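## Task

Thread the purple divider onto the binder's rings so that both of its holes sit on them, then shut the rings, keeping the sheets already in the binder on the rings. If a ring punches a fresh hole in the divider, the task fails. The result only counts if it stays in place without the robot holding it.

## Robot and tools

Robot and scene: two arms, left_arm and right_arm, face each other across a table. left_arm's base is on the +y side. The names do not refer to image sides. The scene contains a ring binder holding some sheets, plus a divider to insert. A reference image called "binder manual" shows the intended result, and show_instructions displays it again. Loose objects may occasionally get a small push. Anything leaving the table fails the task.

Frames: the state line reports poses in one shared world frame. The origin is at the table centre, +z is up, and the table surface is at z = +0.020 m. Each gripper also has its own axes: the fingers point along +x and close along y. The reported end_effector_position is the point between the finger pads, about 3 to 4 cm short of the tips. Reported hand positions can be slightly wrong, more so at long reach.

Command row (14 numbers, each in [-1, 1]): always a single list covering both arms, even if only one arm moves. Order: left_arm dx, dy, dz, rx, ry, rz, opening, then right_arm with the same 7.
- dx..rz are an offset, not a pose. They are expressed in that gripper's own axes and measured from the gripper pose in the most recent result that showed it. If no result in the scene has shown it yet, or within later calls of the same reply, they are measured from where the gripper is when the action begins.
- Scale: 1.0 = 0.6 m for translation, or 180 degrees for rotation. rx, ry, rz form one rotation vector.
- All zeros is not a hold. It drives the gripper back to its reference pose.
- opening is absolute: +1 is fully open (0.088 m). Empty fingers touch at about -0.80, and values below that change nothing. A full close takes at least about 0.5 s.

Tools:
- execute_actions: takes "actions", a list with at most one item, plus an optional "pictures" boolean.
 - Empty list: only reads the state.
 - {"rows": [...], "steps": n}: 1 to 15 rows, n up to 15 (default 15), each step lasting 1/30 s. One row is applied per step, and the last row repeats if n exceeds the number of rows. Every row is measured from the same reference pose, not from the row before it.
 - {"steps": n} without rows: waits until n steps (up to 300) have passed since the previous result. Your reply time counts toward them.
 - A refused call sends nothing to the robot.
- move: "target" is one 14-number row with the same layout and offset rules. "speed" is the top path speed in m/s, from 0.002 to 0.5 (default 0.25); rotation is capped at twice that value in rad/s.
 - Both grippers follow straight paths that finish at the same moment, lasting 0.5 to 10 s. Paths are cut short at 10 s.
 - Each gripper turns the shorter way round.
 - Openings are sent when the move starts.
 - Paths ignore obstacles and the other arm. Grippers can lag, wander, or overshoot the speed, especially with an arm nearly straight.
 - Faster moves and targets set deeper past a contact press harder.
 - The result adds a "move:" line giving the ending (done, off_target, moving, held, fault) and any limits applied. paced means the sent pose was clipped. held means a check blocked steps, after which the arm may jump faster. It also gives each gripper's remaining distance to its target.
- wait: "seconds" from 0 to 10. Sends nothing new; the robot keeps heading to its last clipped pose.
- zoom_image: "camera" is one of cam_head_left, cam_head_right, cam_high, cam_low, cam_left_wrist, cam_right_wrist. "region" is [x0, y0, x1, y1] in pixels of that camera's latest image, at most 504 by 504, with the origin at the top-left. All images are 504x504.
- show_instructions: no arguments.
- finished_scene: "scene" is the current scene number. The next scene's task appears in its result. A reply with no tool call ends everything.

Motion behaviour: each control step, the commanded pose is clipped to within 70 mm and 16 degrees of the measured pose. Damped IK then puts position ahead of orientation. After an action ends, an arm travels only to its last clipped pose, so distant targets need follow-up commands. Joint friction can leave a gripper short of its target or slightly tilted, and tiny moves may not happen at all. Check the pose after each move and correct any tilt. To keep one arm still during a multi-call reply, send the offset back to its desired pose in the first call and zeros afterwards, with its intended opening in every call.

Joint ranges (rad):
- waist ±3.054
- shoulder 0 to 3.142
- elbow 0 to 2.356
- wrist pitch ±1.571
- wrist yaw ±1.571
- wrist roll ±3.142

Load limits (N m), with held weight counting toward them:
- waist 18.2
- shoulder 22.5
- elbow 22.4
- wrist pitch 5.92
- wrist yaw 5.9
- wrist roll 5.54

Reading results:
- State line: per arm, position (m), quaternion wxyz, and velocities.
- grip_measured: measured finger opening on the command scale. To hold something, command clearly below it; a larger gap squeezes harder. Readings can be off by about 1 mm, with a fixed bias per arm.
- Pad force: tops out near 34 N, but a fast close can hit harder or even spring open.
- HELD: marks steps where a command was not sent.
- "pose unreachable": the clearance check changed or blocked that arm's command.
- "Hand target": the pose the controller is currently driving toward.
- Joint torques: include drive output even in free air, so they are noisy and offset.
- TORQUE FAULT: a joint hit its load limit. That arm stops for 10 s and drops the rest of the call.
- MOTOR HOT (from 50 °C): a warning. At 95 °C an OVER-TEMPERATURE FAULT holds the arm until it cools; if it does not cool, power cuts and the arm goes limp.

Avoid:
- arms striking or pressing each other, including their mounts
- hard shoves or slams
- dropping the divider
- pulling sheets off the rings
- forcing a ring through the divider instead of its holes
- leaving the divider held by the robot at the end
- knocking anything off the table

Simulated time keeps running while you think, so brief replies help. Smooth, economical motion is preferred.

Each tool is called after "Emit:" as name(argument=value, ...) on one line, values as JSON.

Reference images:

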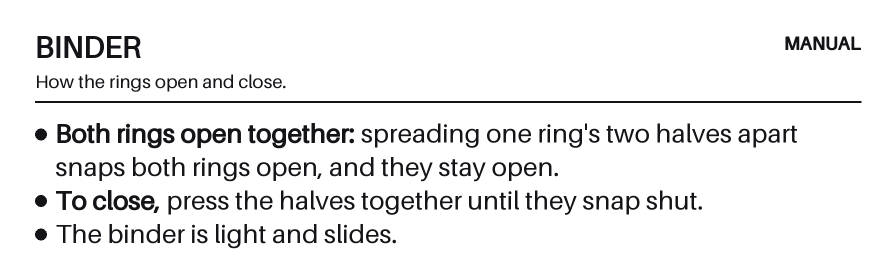

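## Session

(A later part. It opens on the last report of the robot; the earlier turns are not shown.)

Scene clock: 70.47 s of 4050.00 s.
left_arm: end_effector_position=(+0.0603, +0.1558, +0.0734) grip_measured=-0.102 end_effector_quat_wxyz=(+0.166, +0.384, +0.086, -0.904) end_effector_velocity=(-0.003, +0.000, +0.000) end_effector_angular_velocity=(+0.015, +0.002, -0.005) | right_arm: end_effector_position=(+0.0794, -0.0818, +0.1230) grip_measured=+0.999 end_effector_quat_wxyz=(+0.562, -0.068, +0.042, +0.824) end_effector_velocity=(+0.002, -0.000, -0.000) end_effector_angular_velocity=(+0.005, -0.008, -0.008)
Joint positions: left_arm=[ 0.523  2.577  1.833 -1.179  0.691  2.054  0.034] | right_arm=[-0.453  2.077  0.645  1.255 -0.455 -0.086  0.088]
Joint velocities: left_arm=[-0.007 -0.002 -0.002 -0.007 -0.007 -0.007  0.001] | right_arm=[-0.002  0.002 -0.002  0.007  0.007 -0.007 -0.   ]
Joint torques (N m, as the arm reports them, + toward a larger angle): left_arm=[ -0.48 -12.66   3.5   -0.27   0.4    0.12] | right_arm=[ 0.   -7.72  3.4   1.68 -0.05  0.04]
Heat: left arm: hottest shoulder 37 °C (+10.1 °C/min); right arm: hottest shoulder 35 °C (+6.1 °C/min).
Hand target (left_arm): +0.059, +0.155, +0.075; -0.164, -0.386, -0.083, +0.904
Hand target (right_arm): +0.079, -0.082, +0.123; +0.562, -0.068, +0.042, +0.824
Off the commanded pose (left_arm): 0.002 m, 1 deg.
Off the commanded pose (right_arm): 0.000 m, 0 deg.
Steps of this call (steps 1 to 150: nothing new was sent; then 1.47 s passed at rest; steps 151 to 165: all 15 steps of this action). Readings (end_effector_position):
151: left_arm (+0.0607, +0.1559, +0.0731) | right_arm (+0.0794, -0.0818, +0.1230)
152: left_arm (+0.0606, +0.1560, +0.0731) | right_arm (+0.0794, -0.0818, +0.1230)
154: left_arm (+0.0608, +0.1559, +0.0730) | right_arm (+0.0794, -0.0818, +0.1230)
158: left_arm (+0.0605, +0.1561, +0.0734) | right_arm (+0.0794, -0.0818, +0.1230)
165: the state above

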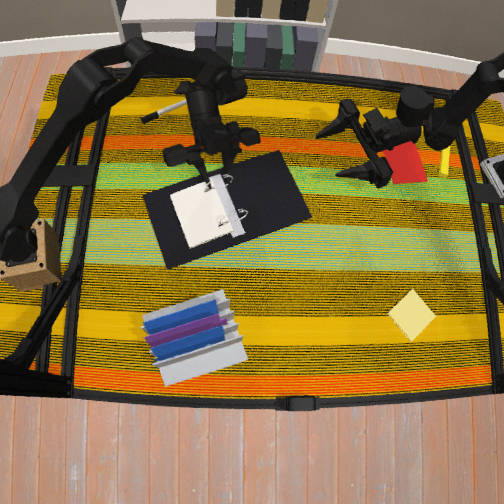

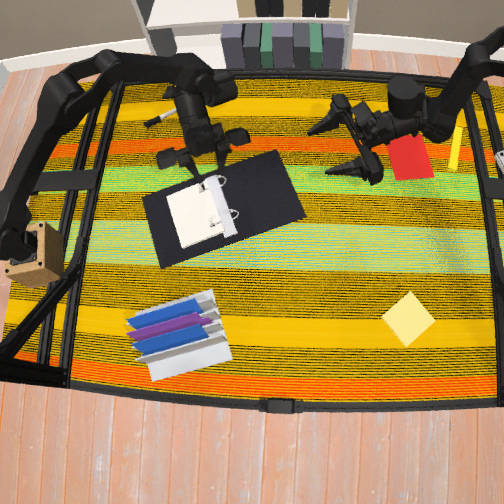

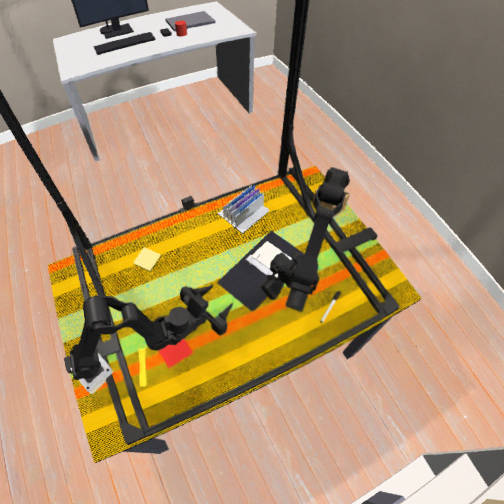

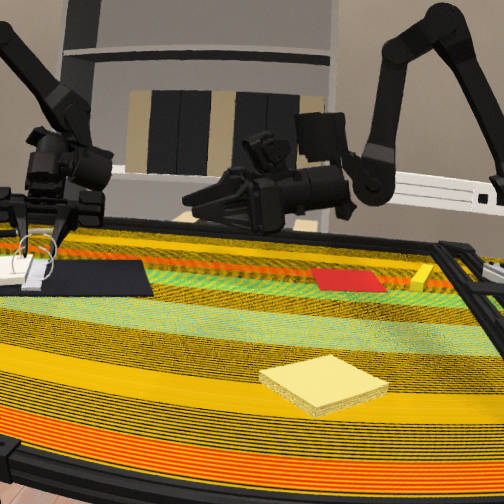

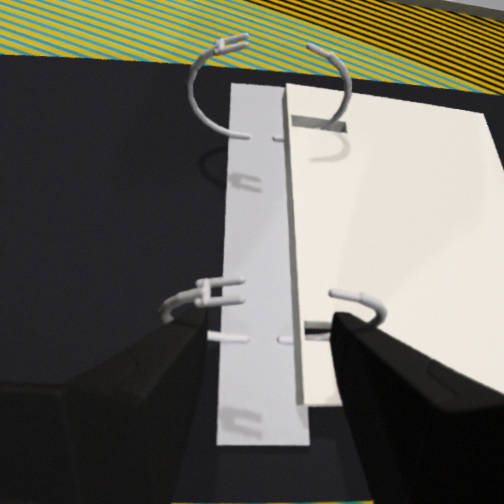

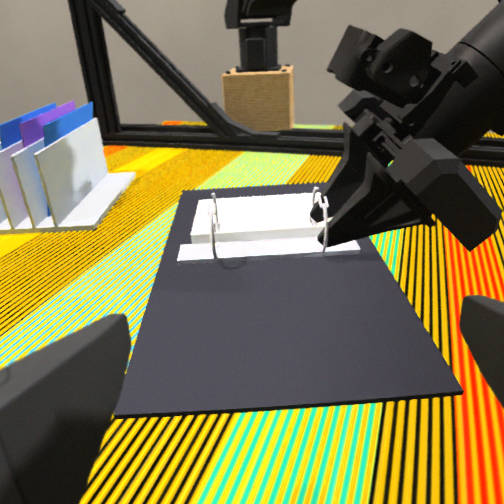

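Emit:
move(target=[-0.167,0,0,0,0,0,-0.5,0,0,0,0,0,0,1])

Emit:
move(target=[0.333,-0.3,0.5,-0.472,0.196,0.196,-0.45,0,0,0,0,0,0.1,1], speed=0.35)

Scene clock: 78.10 s of 4050.00 s.
left_arm: end_effector_position=(+0.1250, +0.1810, +0.1466) grip_measured=-0.500 end_effector_quat_wxyz=(+0.180, +0.390, +0.085, -0.899) end_effector_velocity=(-0.003, -0.000, +0.005) end_effector_angular_velocity=(+0.014, +0.003, -0.005) | right_arm: end_effector_position=(+0.0794, -0.0818, +0.1230) grip_measured=+0.999 end_effector_quat_wxyz=(+0.562, -0.068, +0.042, +0.824) end_effector_velocity=(+0.002, +0.001, +0.003) end_effector_angular_velocity=(+0.015, -0.007, +0.001)
Joint positions: left_arm=[ 0.663  2.593  2.172 -1.567  0.643  2.188  0.015] | right_arm=[-0.453  2.077  0.645  1.255 -0.455 -0.086  0.088]
Joint velocities: left_arm=[-0.007 -0.007  0.007 -0.022 -0.007 -0.007 -0.   ] | right_arm=[-0.007 -0.002  0.002  0.007 -0.007 -0.007 -0.   ]
Joint torques (N m, as the arm reports them, + toward a larger angle): left_arm=[ -0.28 -11.28   5.75  -0.7    0.3    0.17] | right_arm=[ 0.02 -7.74  3.39  1.68 -0.05  0.04]
Heat: left arm: hottest shoulder 38 °C (+10.2 °C/min); right arm: hottest shoulder 35 °C (+5.1 °C/min).
Hand target (left_arm): +0.125, +0.180, +0.145; -0.177, -0.392, -0.083, +0.899
Hand target (right_arm): +0.079, -0.082, +0.123; +0.562, -0.068, +0.042, +0.824
Off the commanded pose (left_arm): 0.002 m, 2 deg.
Off the commanded pose (right_arm): 0.000 m, 0 deg.
joint sent to its limit (left arm) — the command would take joint 4 (wrist pitch) past its lower limit, so that joint was sent only as far as its limit.
After step 90, 3.67 s passed at rest.
move: done

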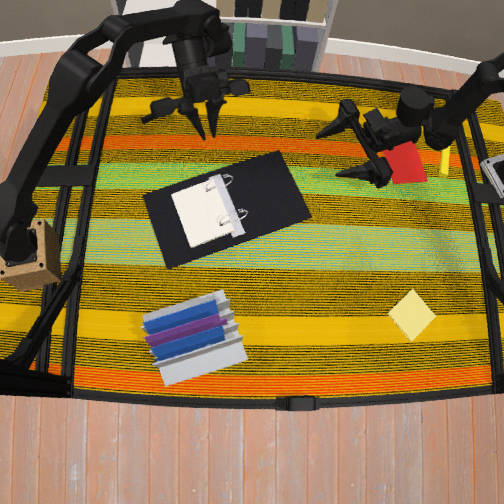

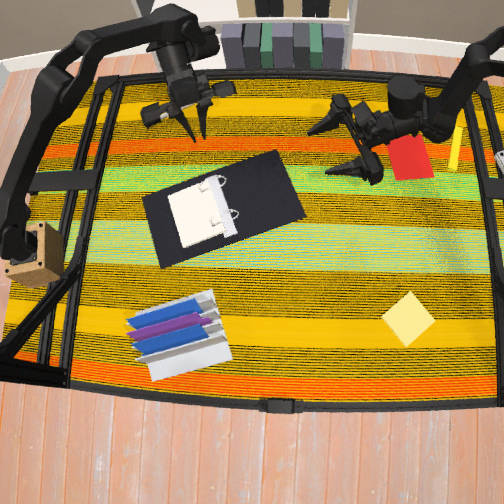

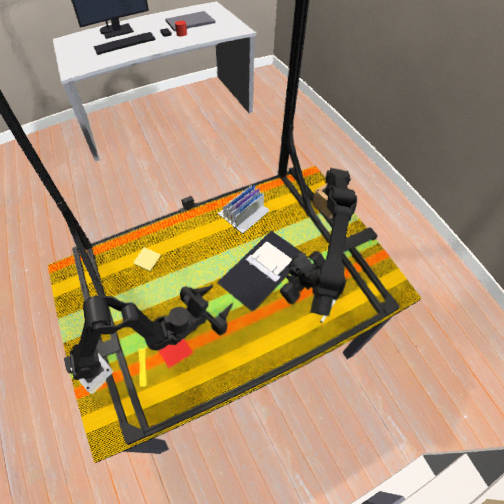

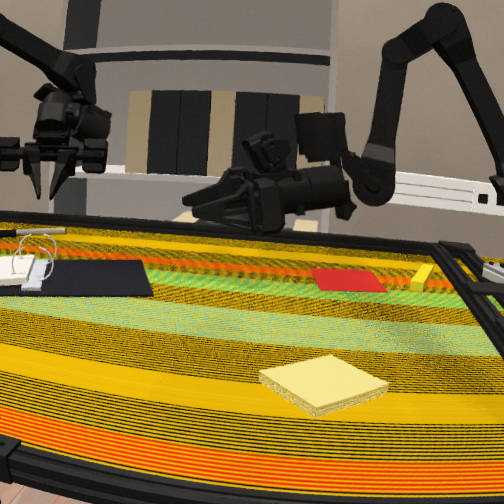

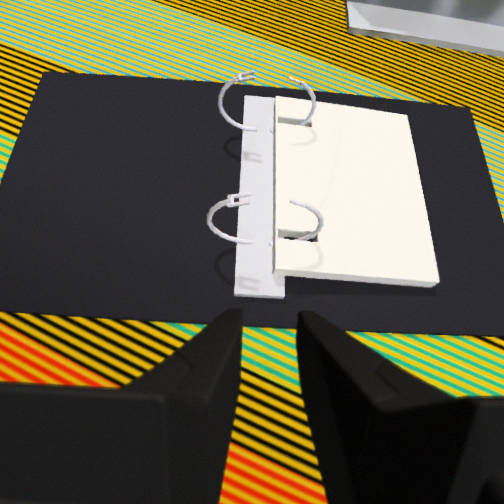

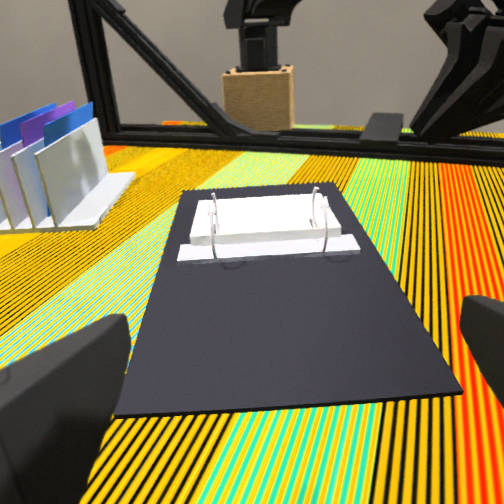

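Scene clock: 81.07 s of 4050.00 s.
left_arm: end_effector_position=(-0.2731, +0.2094, +0.2104) grip_measured=-0.450 end_effector_quat_wxyz=(+0.590, +0.401, +0.588, -0.381) end_effector_velocity=(+0.004, +0.003, -0.000) end_effector_angular_velocity=(+0.011, -0.030, +0.034) | right_arm: end_effector_position=(+0.0782, -0.0833, +0.1261) grip_measured=+0.999 end_effector_quat_wxyz=(+0.426, -0.058, +0.050, +0.902) end_effector_velocity=(+0.002, -0.001, -0.003) end_effector_angular_velocity=(-0.026, +0.008, -0.011)
Joint positions: left_arm=[-0.633  1.852  1.406 -1.152 -0.007 -0.814  0.017] | right_arm=[-0.564  2.109  0.769  1.107 -0.877 -0.14   0.088]
Joint velocities: left_arm=[-0.002  0.002  0.002 -0.022 -0.022 -0.037 -0.   ] | right_arm=[-0.002 -0.002 -0.002 -0.022  0.007  0.007 -0.   ]
Joint torques (N m, as the arm reports them, + toward a larger angle): left_arm=[-0.15 -7.46  6.47 -0.19 -0.16 -0.08] | right_arm=[-0.21 -6.91  4.6   1.38 -0.15 -0.02]
Heat: left arm: hottest shoulder 38 °C (+10.2 °C/min); right arm: hottest shoulder 35 °C (+5.1 °C/min).
Hand target (left_arm): -0.274, +0.207, +0.211; +0.593, +0.399, +0.587, -0.380
Hand target (right_arm): +0.079, -0.082, +0.124; +0.426, -0.059, +0.051, +0.901
Off the commanded pose (left_arm): 0.004 m, 1 deg.
Off the commanded pose (right_arm): 0.004 m, 0 deg.
move: done

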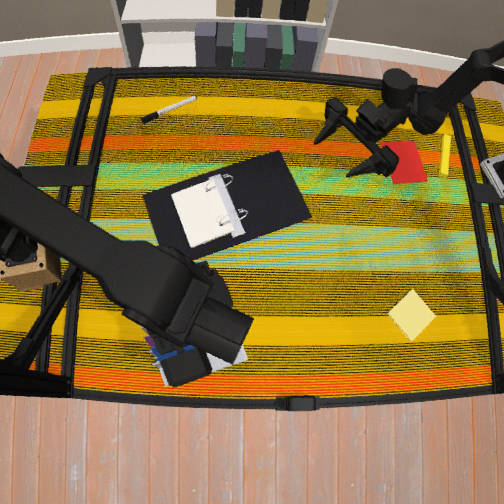

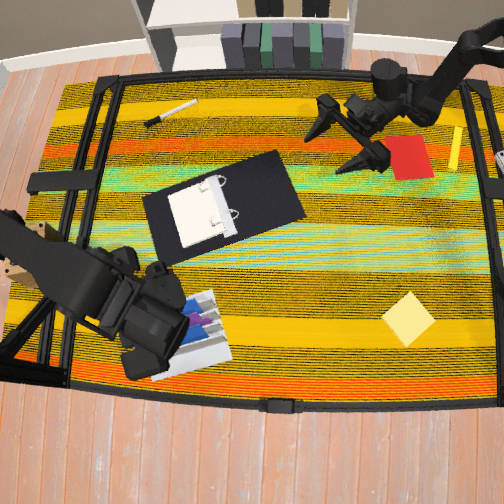

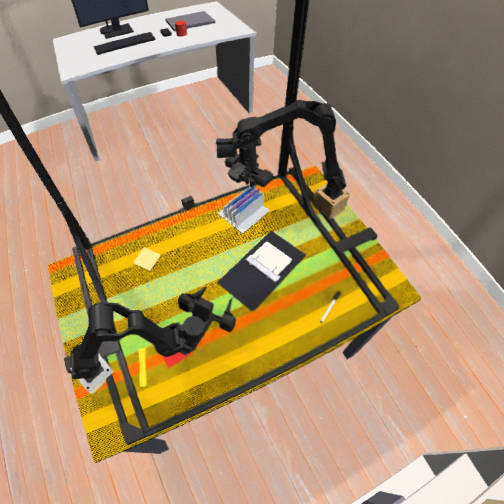

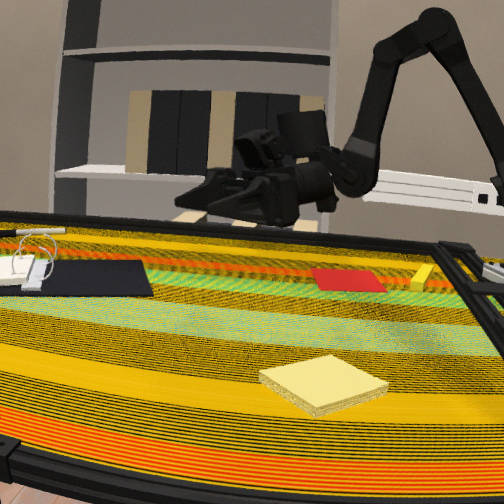

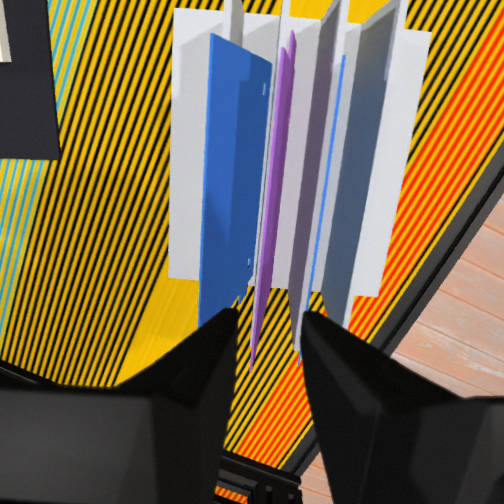

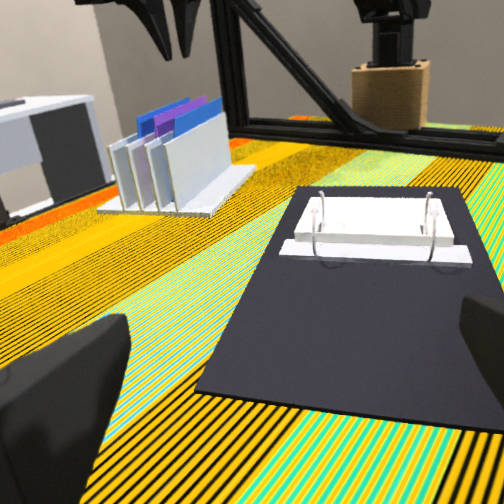

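Emit:
move(target=[0.065,0.006,0.02,0.02,-0.004,-0.008,-0.45,0,0,0,0,0,0,1], speed=0.15)

Emit:
zoom_image(camera="cam_right_wrist", region=[80, 40, 280, 230])

Scene clock: 88.83 s of 4050.00 s.
left_arm: end_effector_position=(-0.2653, +0.1991, +0.1747) grip_measured=-0.450 end_effector_quat_wxyz=(+0.579, +0.406, +0.576, -0.411) end_effector_velocity=(+0.001, +0.002, +0.000) end_effector_angular_velocity=(+0.004, -0.009, +0.005) | right_arm: end_effector_position=(+0.0781, -0.0832, +0.1260) grip_measured=+0.999 end_effector_quat_wxyz=(+0.426, -0.058, +0.050, +0.902) end_effector_velocity=(-0.004, -0.004, -0.002) end_effector_angular_velocity=(+0.003, -0.009, +0.027)
Joint positions: left_arm=[-0.598  1.884  1.302 -0.981 -0.002 -0.718  0.017] | right_arm=[-0.564  2.11   0.769  1.106 -0.878 -0.14   0.088]
Joint velocities: left_arm=[-0.002 -0.002 -0.002 -0.007 -0.007 -0.007 -0.   ] | right_arm=[ 0.002 -0.002 -0.007 -0.007 -0.022 -0.022 -0.   ]
Joint torques (N m, as the arm reports them, + toward a larger angle): left_arm=[ 0.27 -7.85  4.28  0.27  0.16  0.18] | right_arm=[ 0.03 -8.26  3.65  1.52 -0.11  0.04]
Heat: left arm: hottest shoulder 37 °C (+8.1 °C/min); right arm: hottest shoulder 35 °C (+4.0 °C/min).
Hand target (left_arm): -0.264, +0.201, +0.171; +0.576, +0.409, +0.577, -0.409
Hand target (right_arm): +0.078, -0.083, +0.126; +0.426, -0.058, +0.050, +0.902
Off the commanded pose (left_arm): 0.004 m, 1 deg.
Off the commanded pose (right_arm): 0.000 m, 0 deg.
After step 90, 3.97 s passed at rest.
move: done

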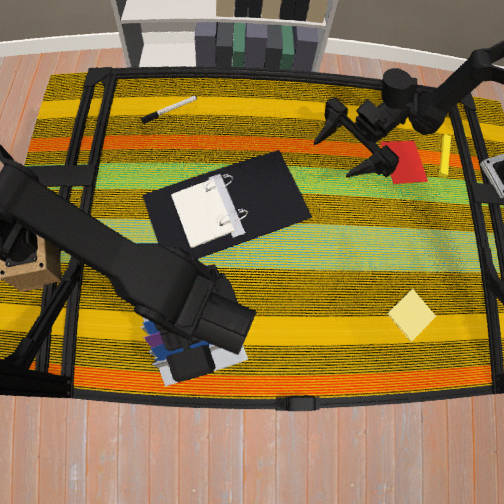

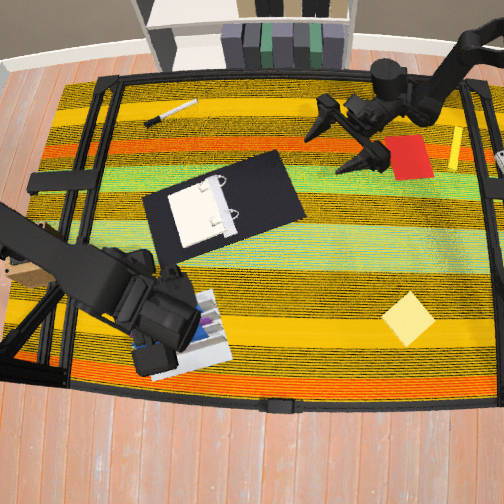

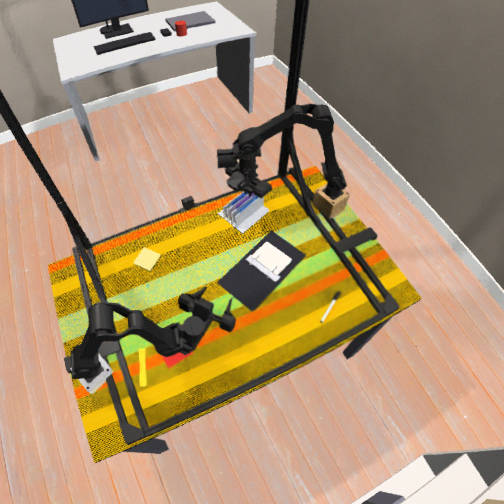

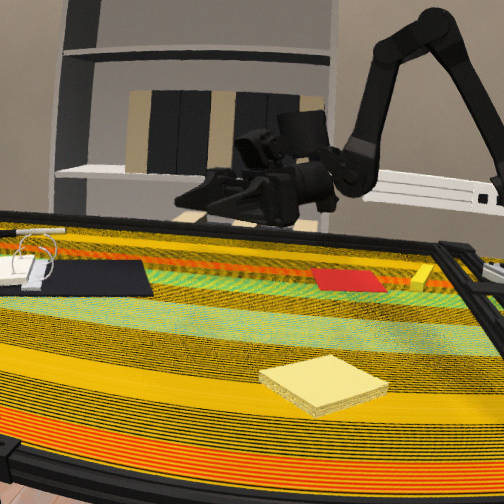

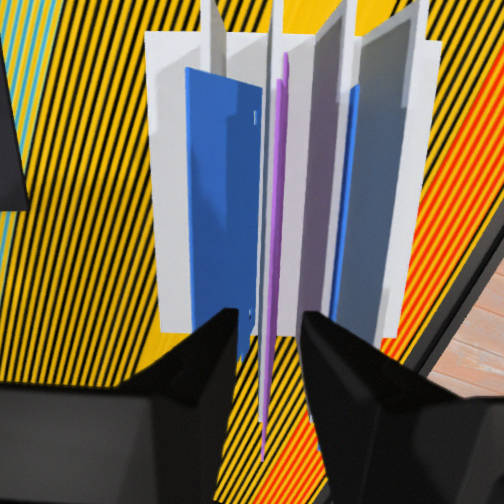

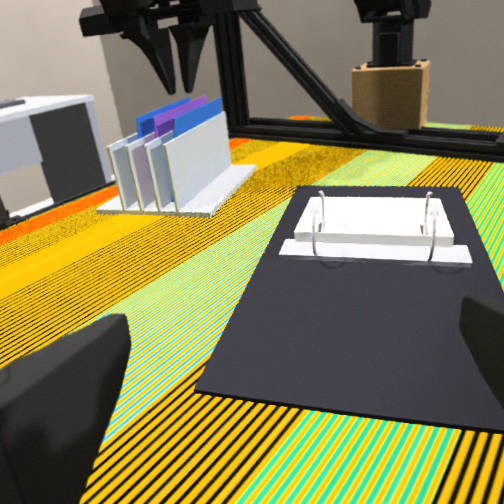

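Region (80, 40, 280, 230) of cam_right_wrist's 504x504 image, scaled by 2.520, with more detail than that image has; it fills the top 479 rows of this view, and the rest is white.

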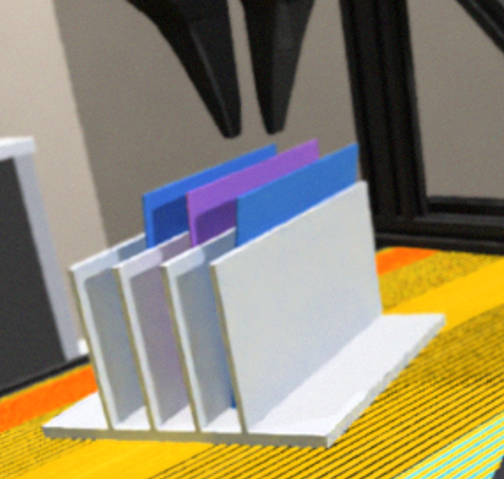

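Emit:
move(target=[0.05,0,0,0,0,0,-0.5,0,0,0,0,0,0,1], speed=0.08)

Emit:
move(target=[0,0,0,0,0,0,-0.95,0,0,0,0,0,0,1])

Emit:
zoom_image(camera="cam_right_wrist", region=[80, 40, 280, 230])

Scene clock: 95.57 s of 4050.00 s.
left_arm: end_effector_position=(-0.2662, +0.1971, +0.1482) grip_measured=-0.500 end_effector_quat_wxyz=(+0.579, +0.403, +0.575, -0.414) end_effector_velocity=(+0.001, +0.002, +0.000) end_effector_angular_velocity=(+0.004, -0.010, -0.010) | right_arm: end_effector_position=(+0.0781, -0.0833, +0.1260) grip_measured=+0.999 end_effector_quat_wxyz=(+0.426, -0.058, +0.050, +0.902) end_effector_velocity=(+0.002, -0.002, -0.003) end_effector_angular_velocity=(-0.017, +0.000, +0.001)
Joint positions: left_arm=[-0.598  1.923  1.241 -0.872 -0.002 -0.718  0.015] | right_arm=[-0.564  2.11   0.769  1.107 -0.878 -0.14   0.088]
Joint velocities: left_arm=[-0.002 -0.002 -0.002 -0.007 -0.007  0.007  0.   ] | right_arm=[-0.007 -0.002 -0.002 -0.022 -0.007 -0.007 -0.   ]
Joint torques (N m, as the arm reports them, + toward a larger angle): left_arm=[ 0.01 -7.79  4.03  0.25 -0.01  0.03] | right_arm=[ 0.03 -8.2   3.7   1.51 -0.12  0.04]
Heat: left arm: hottest shoulder 37 °C (+8.1 °C/min); right arm: hottest shoulder 36 °C (+4.0 °C/min).
Hand target (left_arm): -0.265, +0.199, +0.145; +0.579, +0.406, +0.576, -0.411
Hand target (right_arm): +0.078, -0.083, +0.126; +0.426, -0.058, +0.050, +0.902
Off the commanded pose (left_arm): 0.004 m, 1 deg.
Off the commanded pose (right_arm): 0.000 m, 0 deg.
After step 90, 2.97 s passed at rest.
move: done

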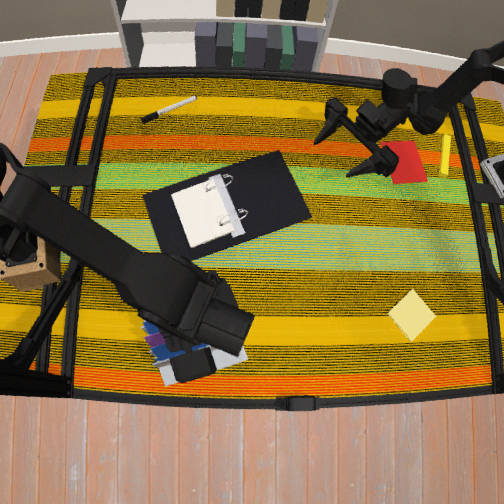

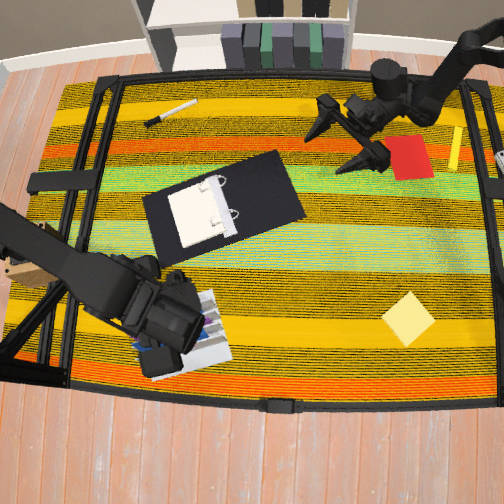

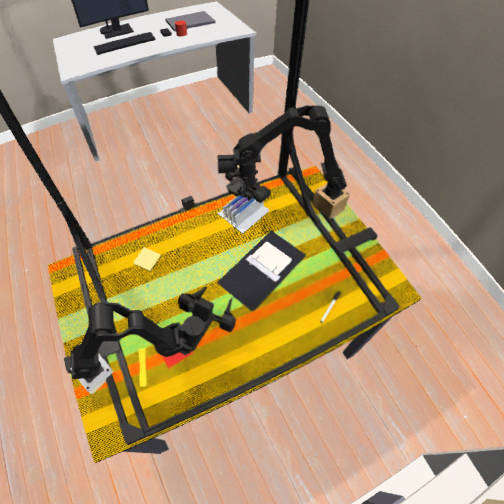

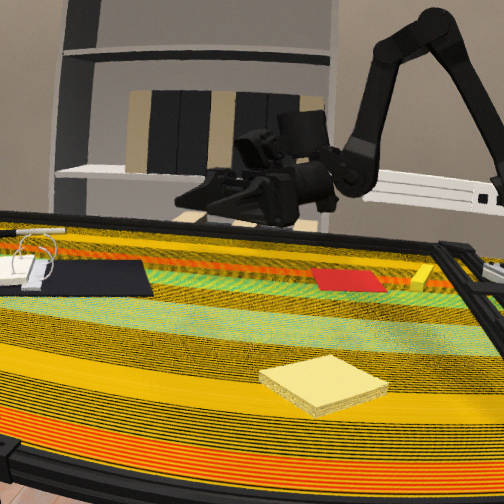

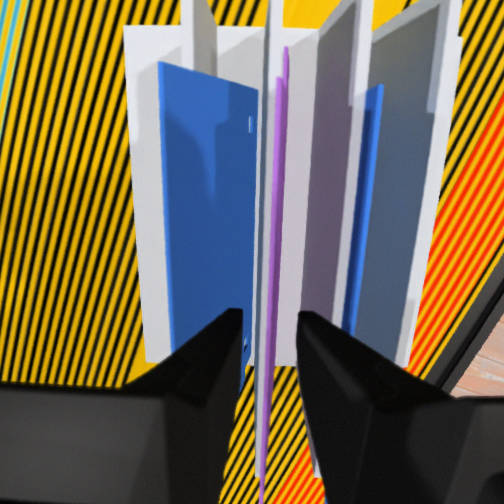

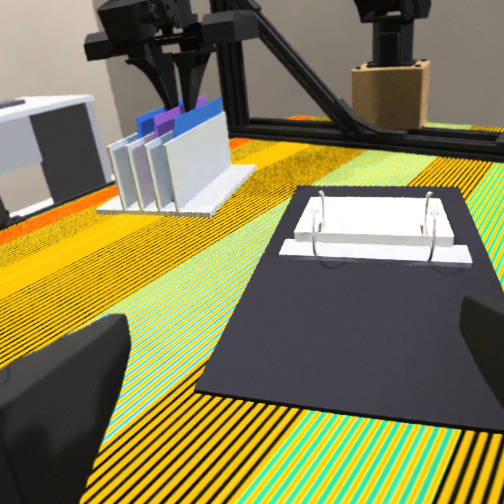

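Scene clock: 96.07 s of 4050.00 s.
left_arm: end_effector_position=(-0.2667, +0.1970, +0.1482) grip_measured=-0.810 end_effector_quat_wxyz=(+0.579, +0.402, +0.575, -0.415) end_effector_velocity=(+0.000, +0.006, +0.000) end_effector_angular_velocity=(+0.023, -0.001, +0.005) | right_arm: end_effector_position=(+0.0781, -0.0833, +0.1260) grip_measured=+0.999 end_effector_quat_wxyz=(+0.426, -0.058, +0.050, +0.902) end_effector_velocity=(+0.000, -0.001, -0.001) end_effector_angular_velocity=(-0.011, +0.009, +0.004)
Joint positions: left_arm=[-0.598  1.923  1.241 -0.87  -0.001 -0.719  0.   ] | right_arm=[-0.564  2.11   0.769  1.107 -0.878 -0.14   0.088]
Joint velocities: left_arm=[-0.002 -0.002 -0.002 -0.022  0.007 -0.007  0.   ] | right_arm=[-0.002 -0.002 -0.002 -0.007 -0.007  0.007 -0.   ]
Joint torques (N m, as the arm reports them, + toward a larger angle): left_arm=[ 0.04 -8.62  4.85  0.01 -0.05  0.05] | right_arm=[ 0.03 -8.2   3.67  1.5  -0.12  0.04]
Heat: left arm: hottest shoulder 37 °C (+8.0 °C/min); right arm: hottest shoulder 36 °C (+4.0 °C/min).
Hand target (left_arm): -0.266, +0.197, +0.148; +0.580, +0.403, +0.575, -0.414
Hand target (right_arm): +0.078, -0.083, +0.126; +0.426, -0.058, +0.050, +0.902
Off the commanded pose (left_arm): 0.001 m, 0 deg.
Off the commanded pose (right_arm): 0.000 m, 0 deg.
move: done

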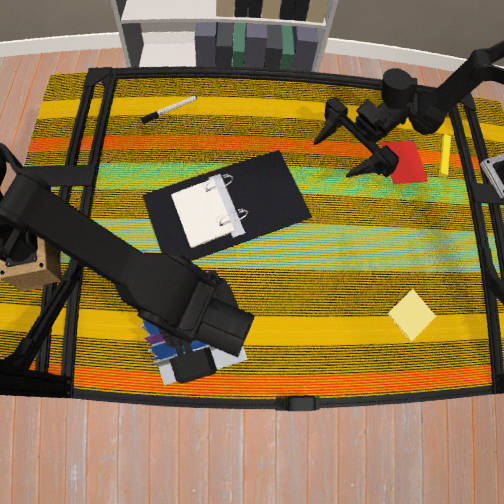

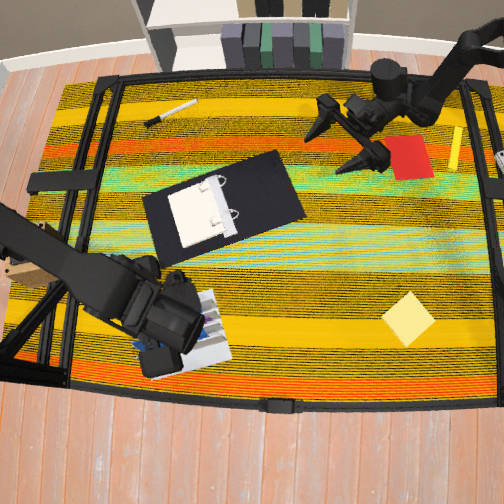

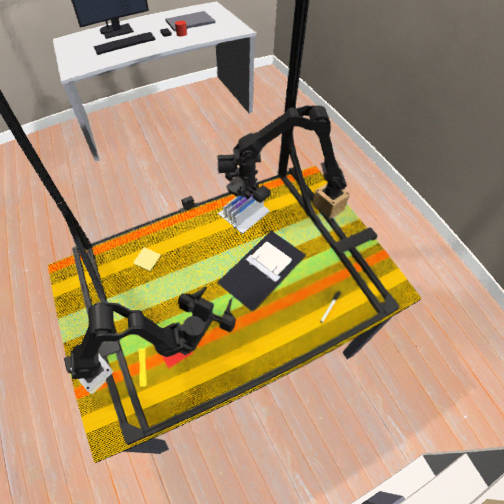

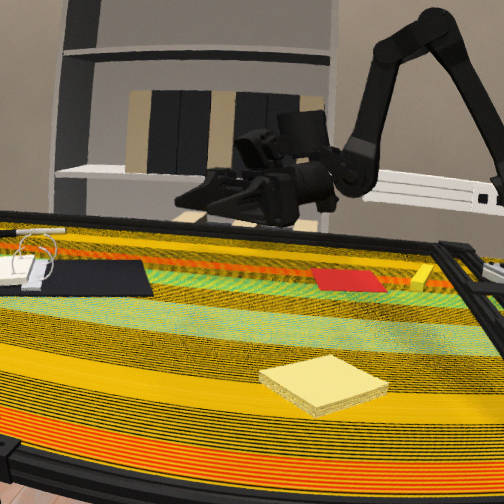

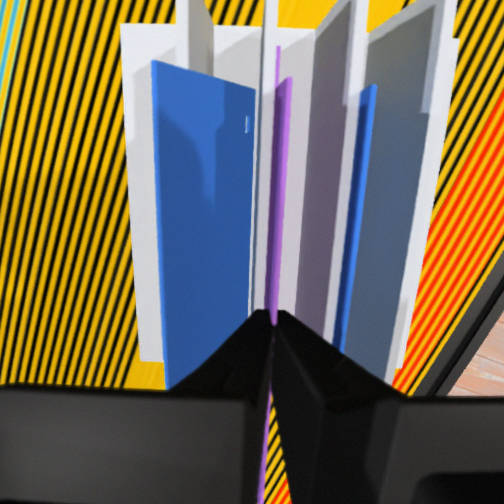

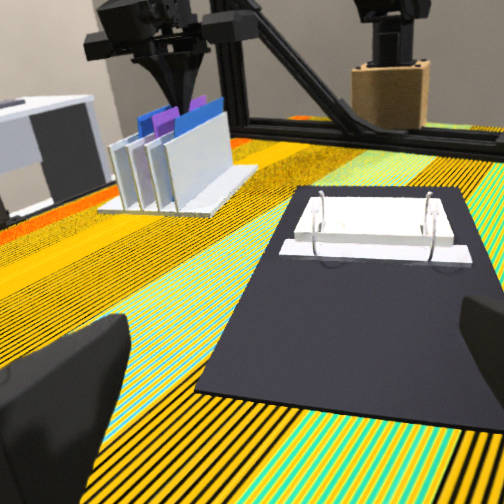

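Region (80, 40, 280, 230) of cam_right_wrist's 504x504 image, scaled by 2.520, with more detail than that image has; it fills the top 479 rows of this view, and the rest is white.

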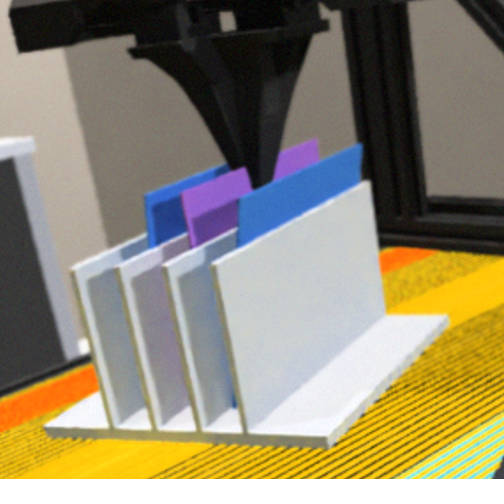

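Emit:
move(target=[-0.19,0,0,0,0,0,-1,0,0,0,0,-0.05,0,1], speed=0.15)

Emit:
zoom_image(camera="cam_right_wrist", region=[60, 20, 300, 260])

Scene clock: 99.83 s of 4050.00 s.
left_arm: end_effector_position=(-0.2652, +0.2009, +0.2569) grip_measured=-0.810 end_effector_quat_wxyz=(+0.578, +0.408, +0.577, -0.409) end_effector_velocity=(+0.002, +0.004, +0.001) end_effector_angular_velocity=(+0.013, -0.013, +0.005) | right_arm: end_effector_position=(+0.0775, -0.0823, +0.1304) grip_measured=+0.999 end_effector_quat_wxyz=(+0.428, +0.013, +0.011, +0.904) end_effector_velocity=(-0.003, -0.004, -0.000) end_effector_angular_velocity=(+0.007, -0.007, +0.034)
Joint positions: left_arm=[-0.598  1.825  1.558 -1.302 -0.001 -0.719  0.   ] | right_arm=[-0.564  2.258  0.768  1.511 -0.886  0.047  0.088]
Joint velocities: left_arm=[-0.002 -0.002  0.002 -0.022 -0.007 -0.007  0.   ] | right_arm=[-0.002  0.002 -0.002  0.007 -0.037 -0.007 -0.   ]
Joint torques (N m, as the arm reports them, + toward a larger angle): left_arm=[ 0.04 -9.29  6.87 -0.07  0.    0.06] | right_arm=[-0.17 -7.04  2.76  1.61 -0.02  0.11]
Heat: left arm: hottest shoulder 37 °C (+7.0 °C/min); right arm: hottest shoulder 36 °C (+3.0 °C/min).
Hand target (left_arm): -0.266, +0.199, +0.262; +0.579, +0.402, +0.575, -0.415
Hand target (right_arm): +0.078, -0.083, +0.126; +0.429, +0.012, +0.016, +0.903
Off the commanded pose (left_arm): 0.006 m, 1 deg.
Off the commanded pose (right_arm): 0.005 m, 1 deg.
move: done

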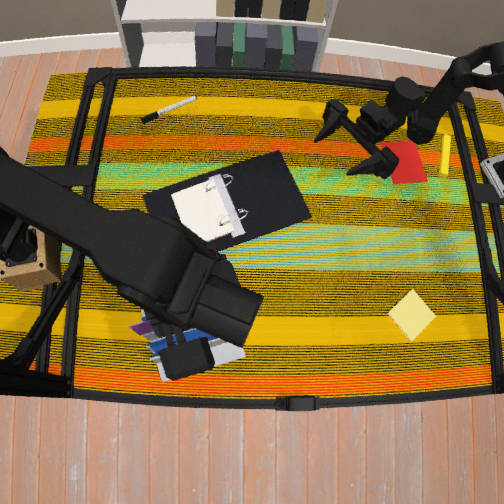

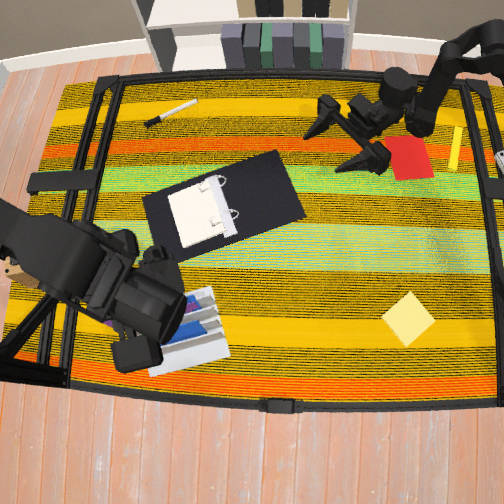

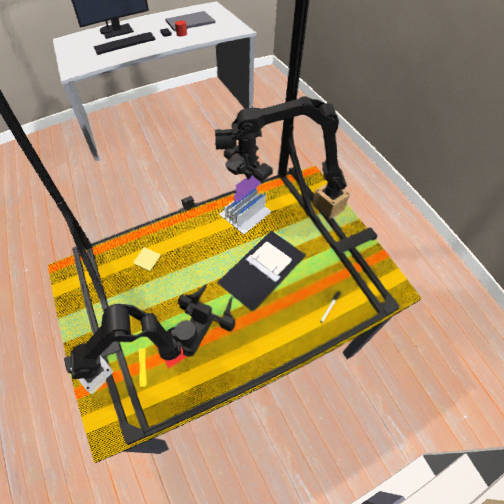

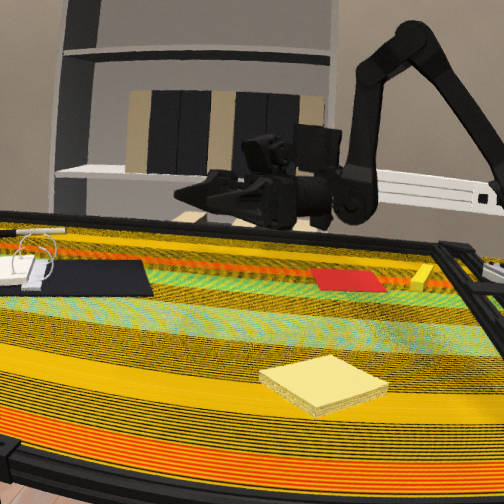

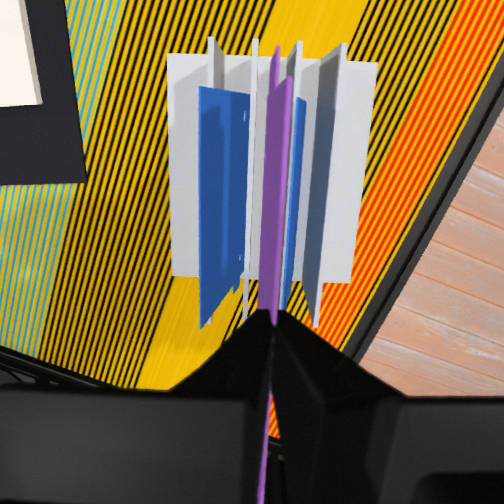

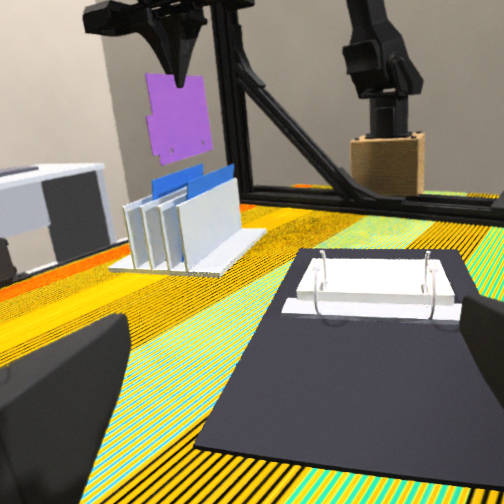

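Region (60, 20, 300, 260) of cam_right_wrist's 504x504 image, scaled by 2.100, with more detail than that image has.

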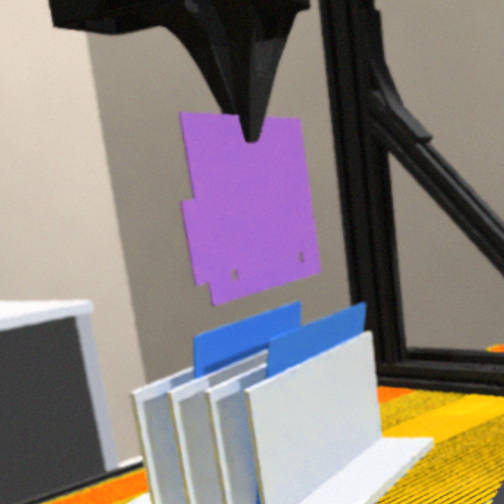

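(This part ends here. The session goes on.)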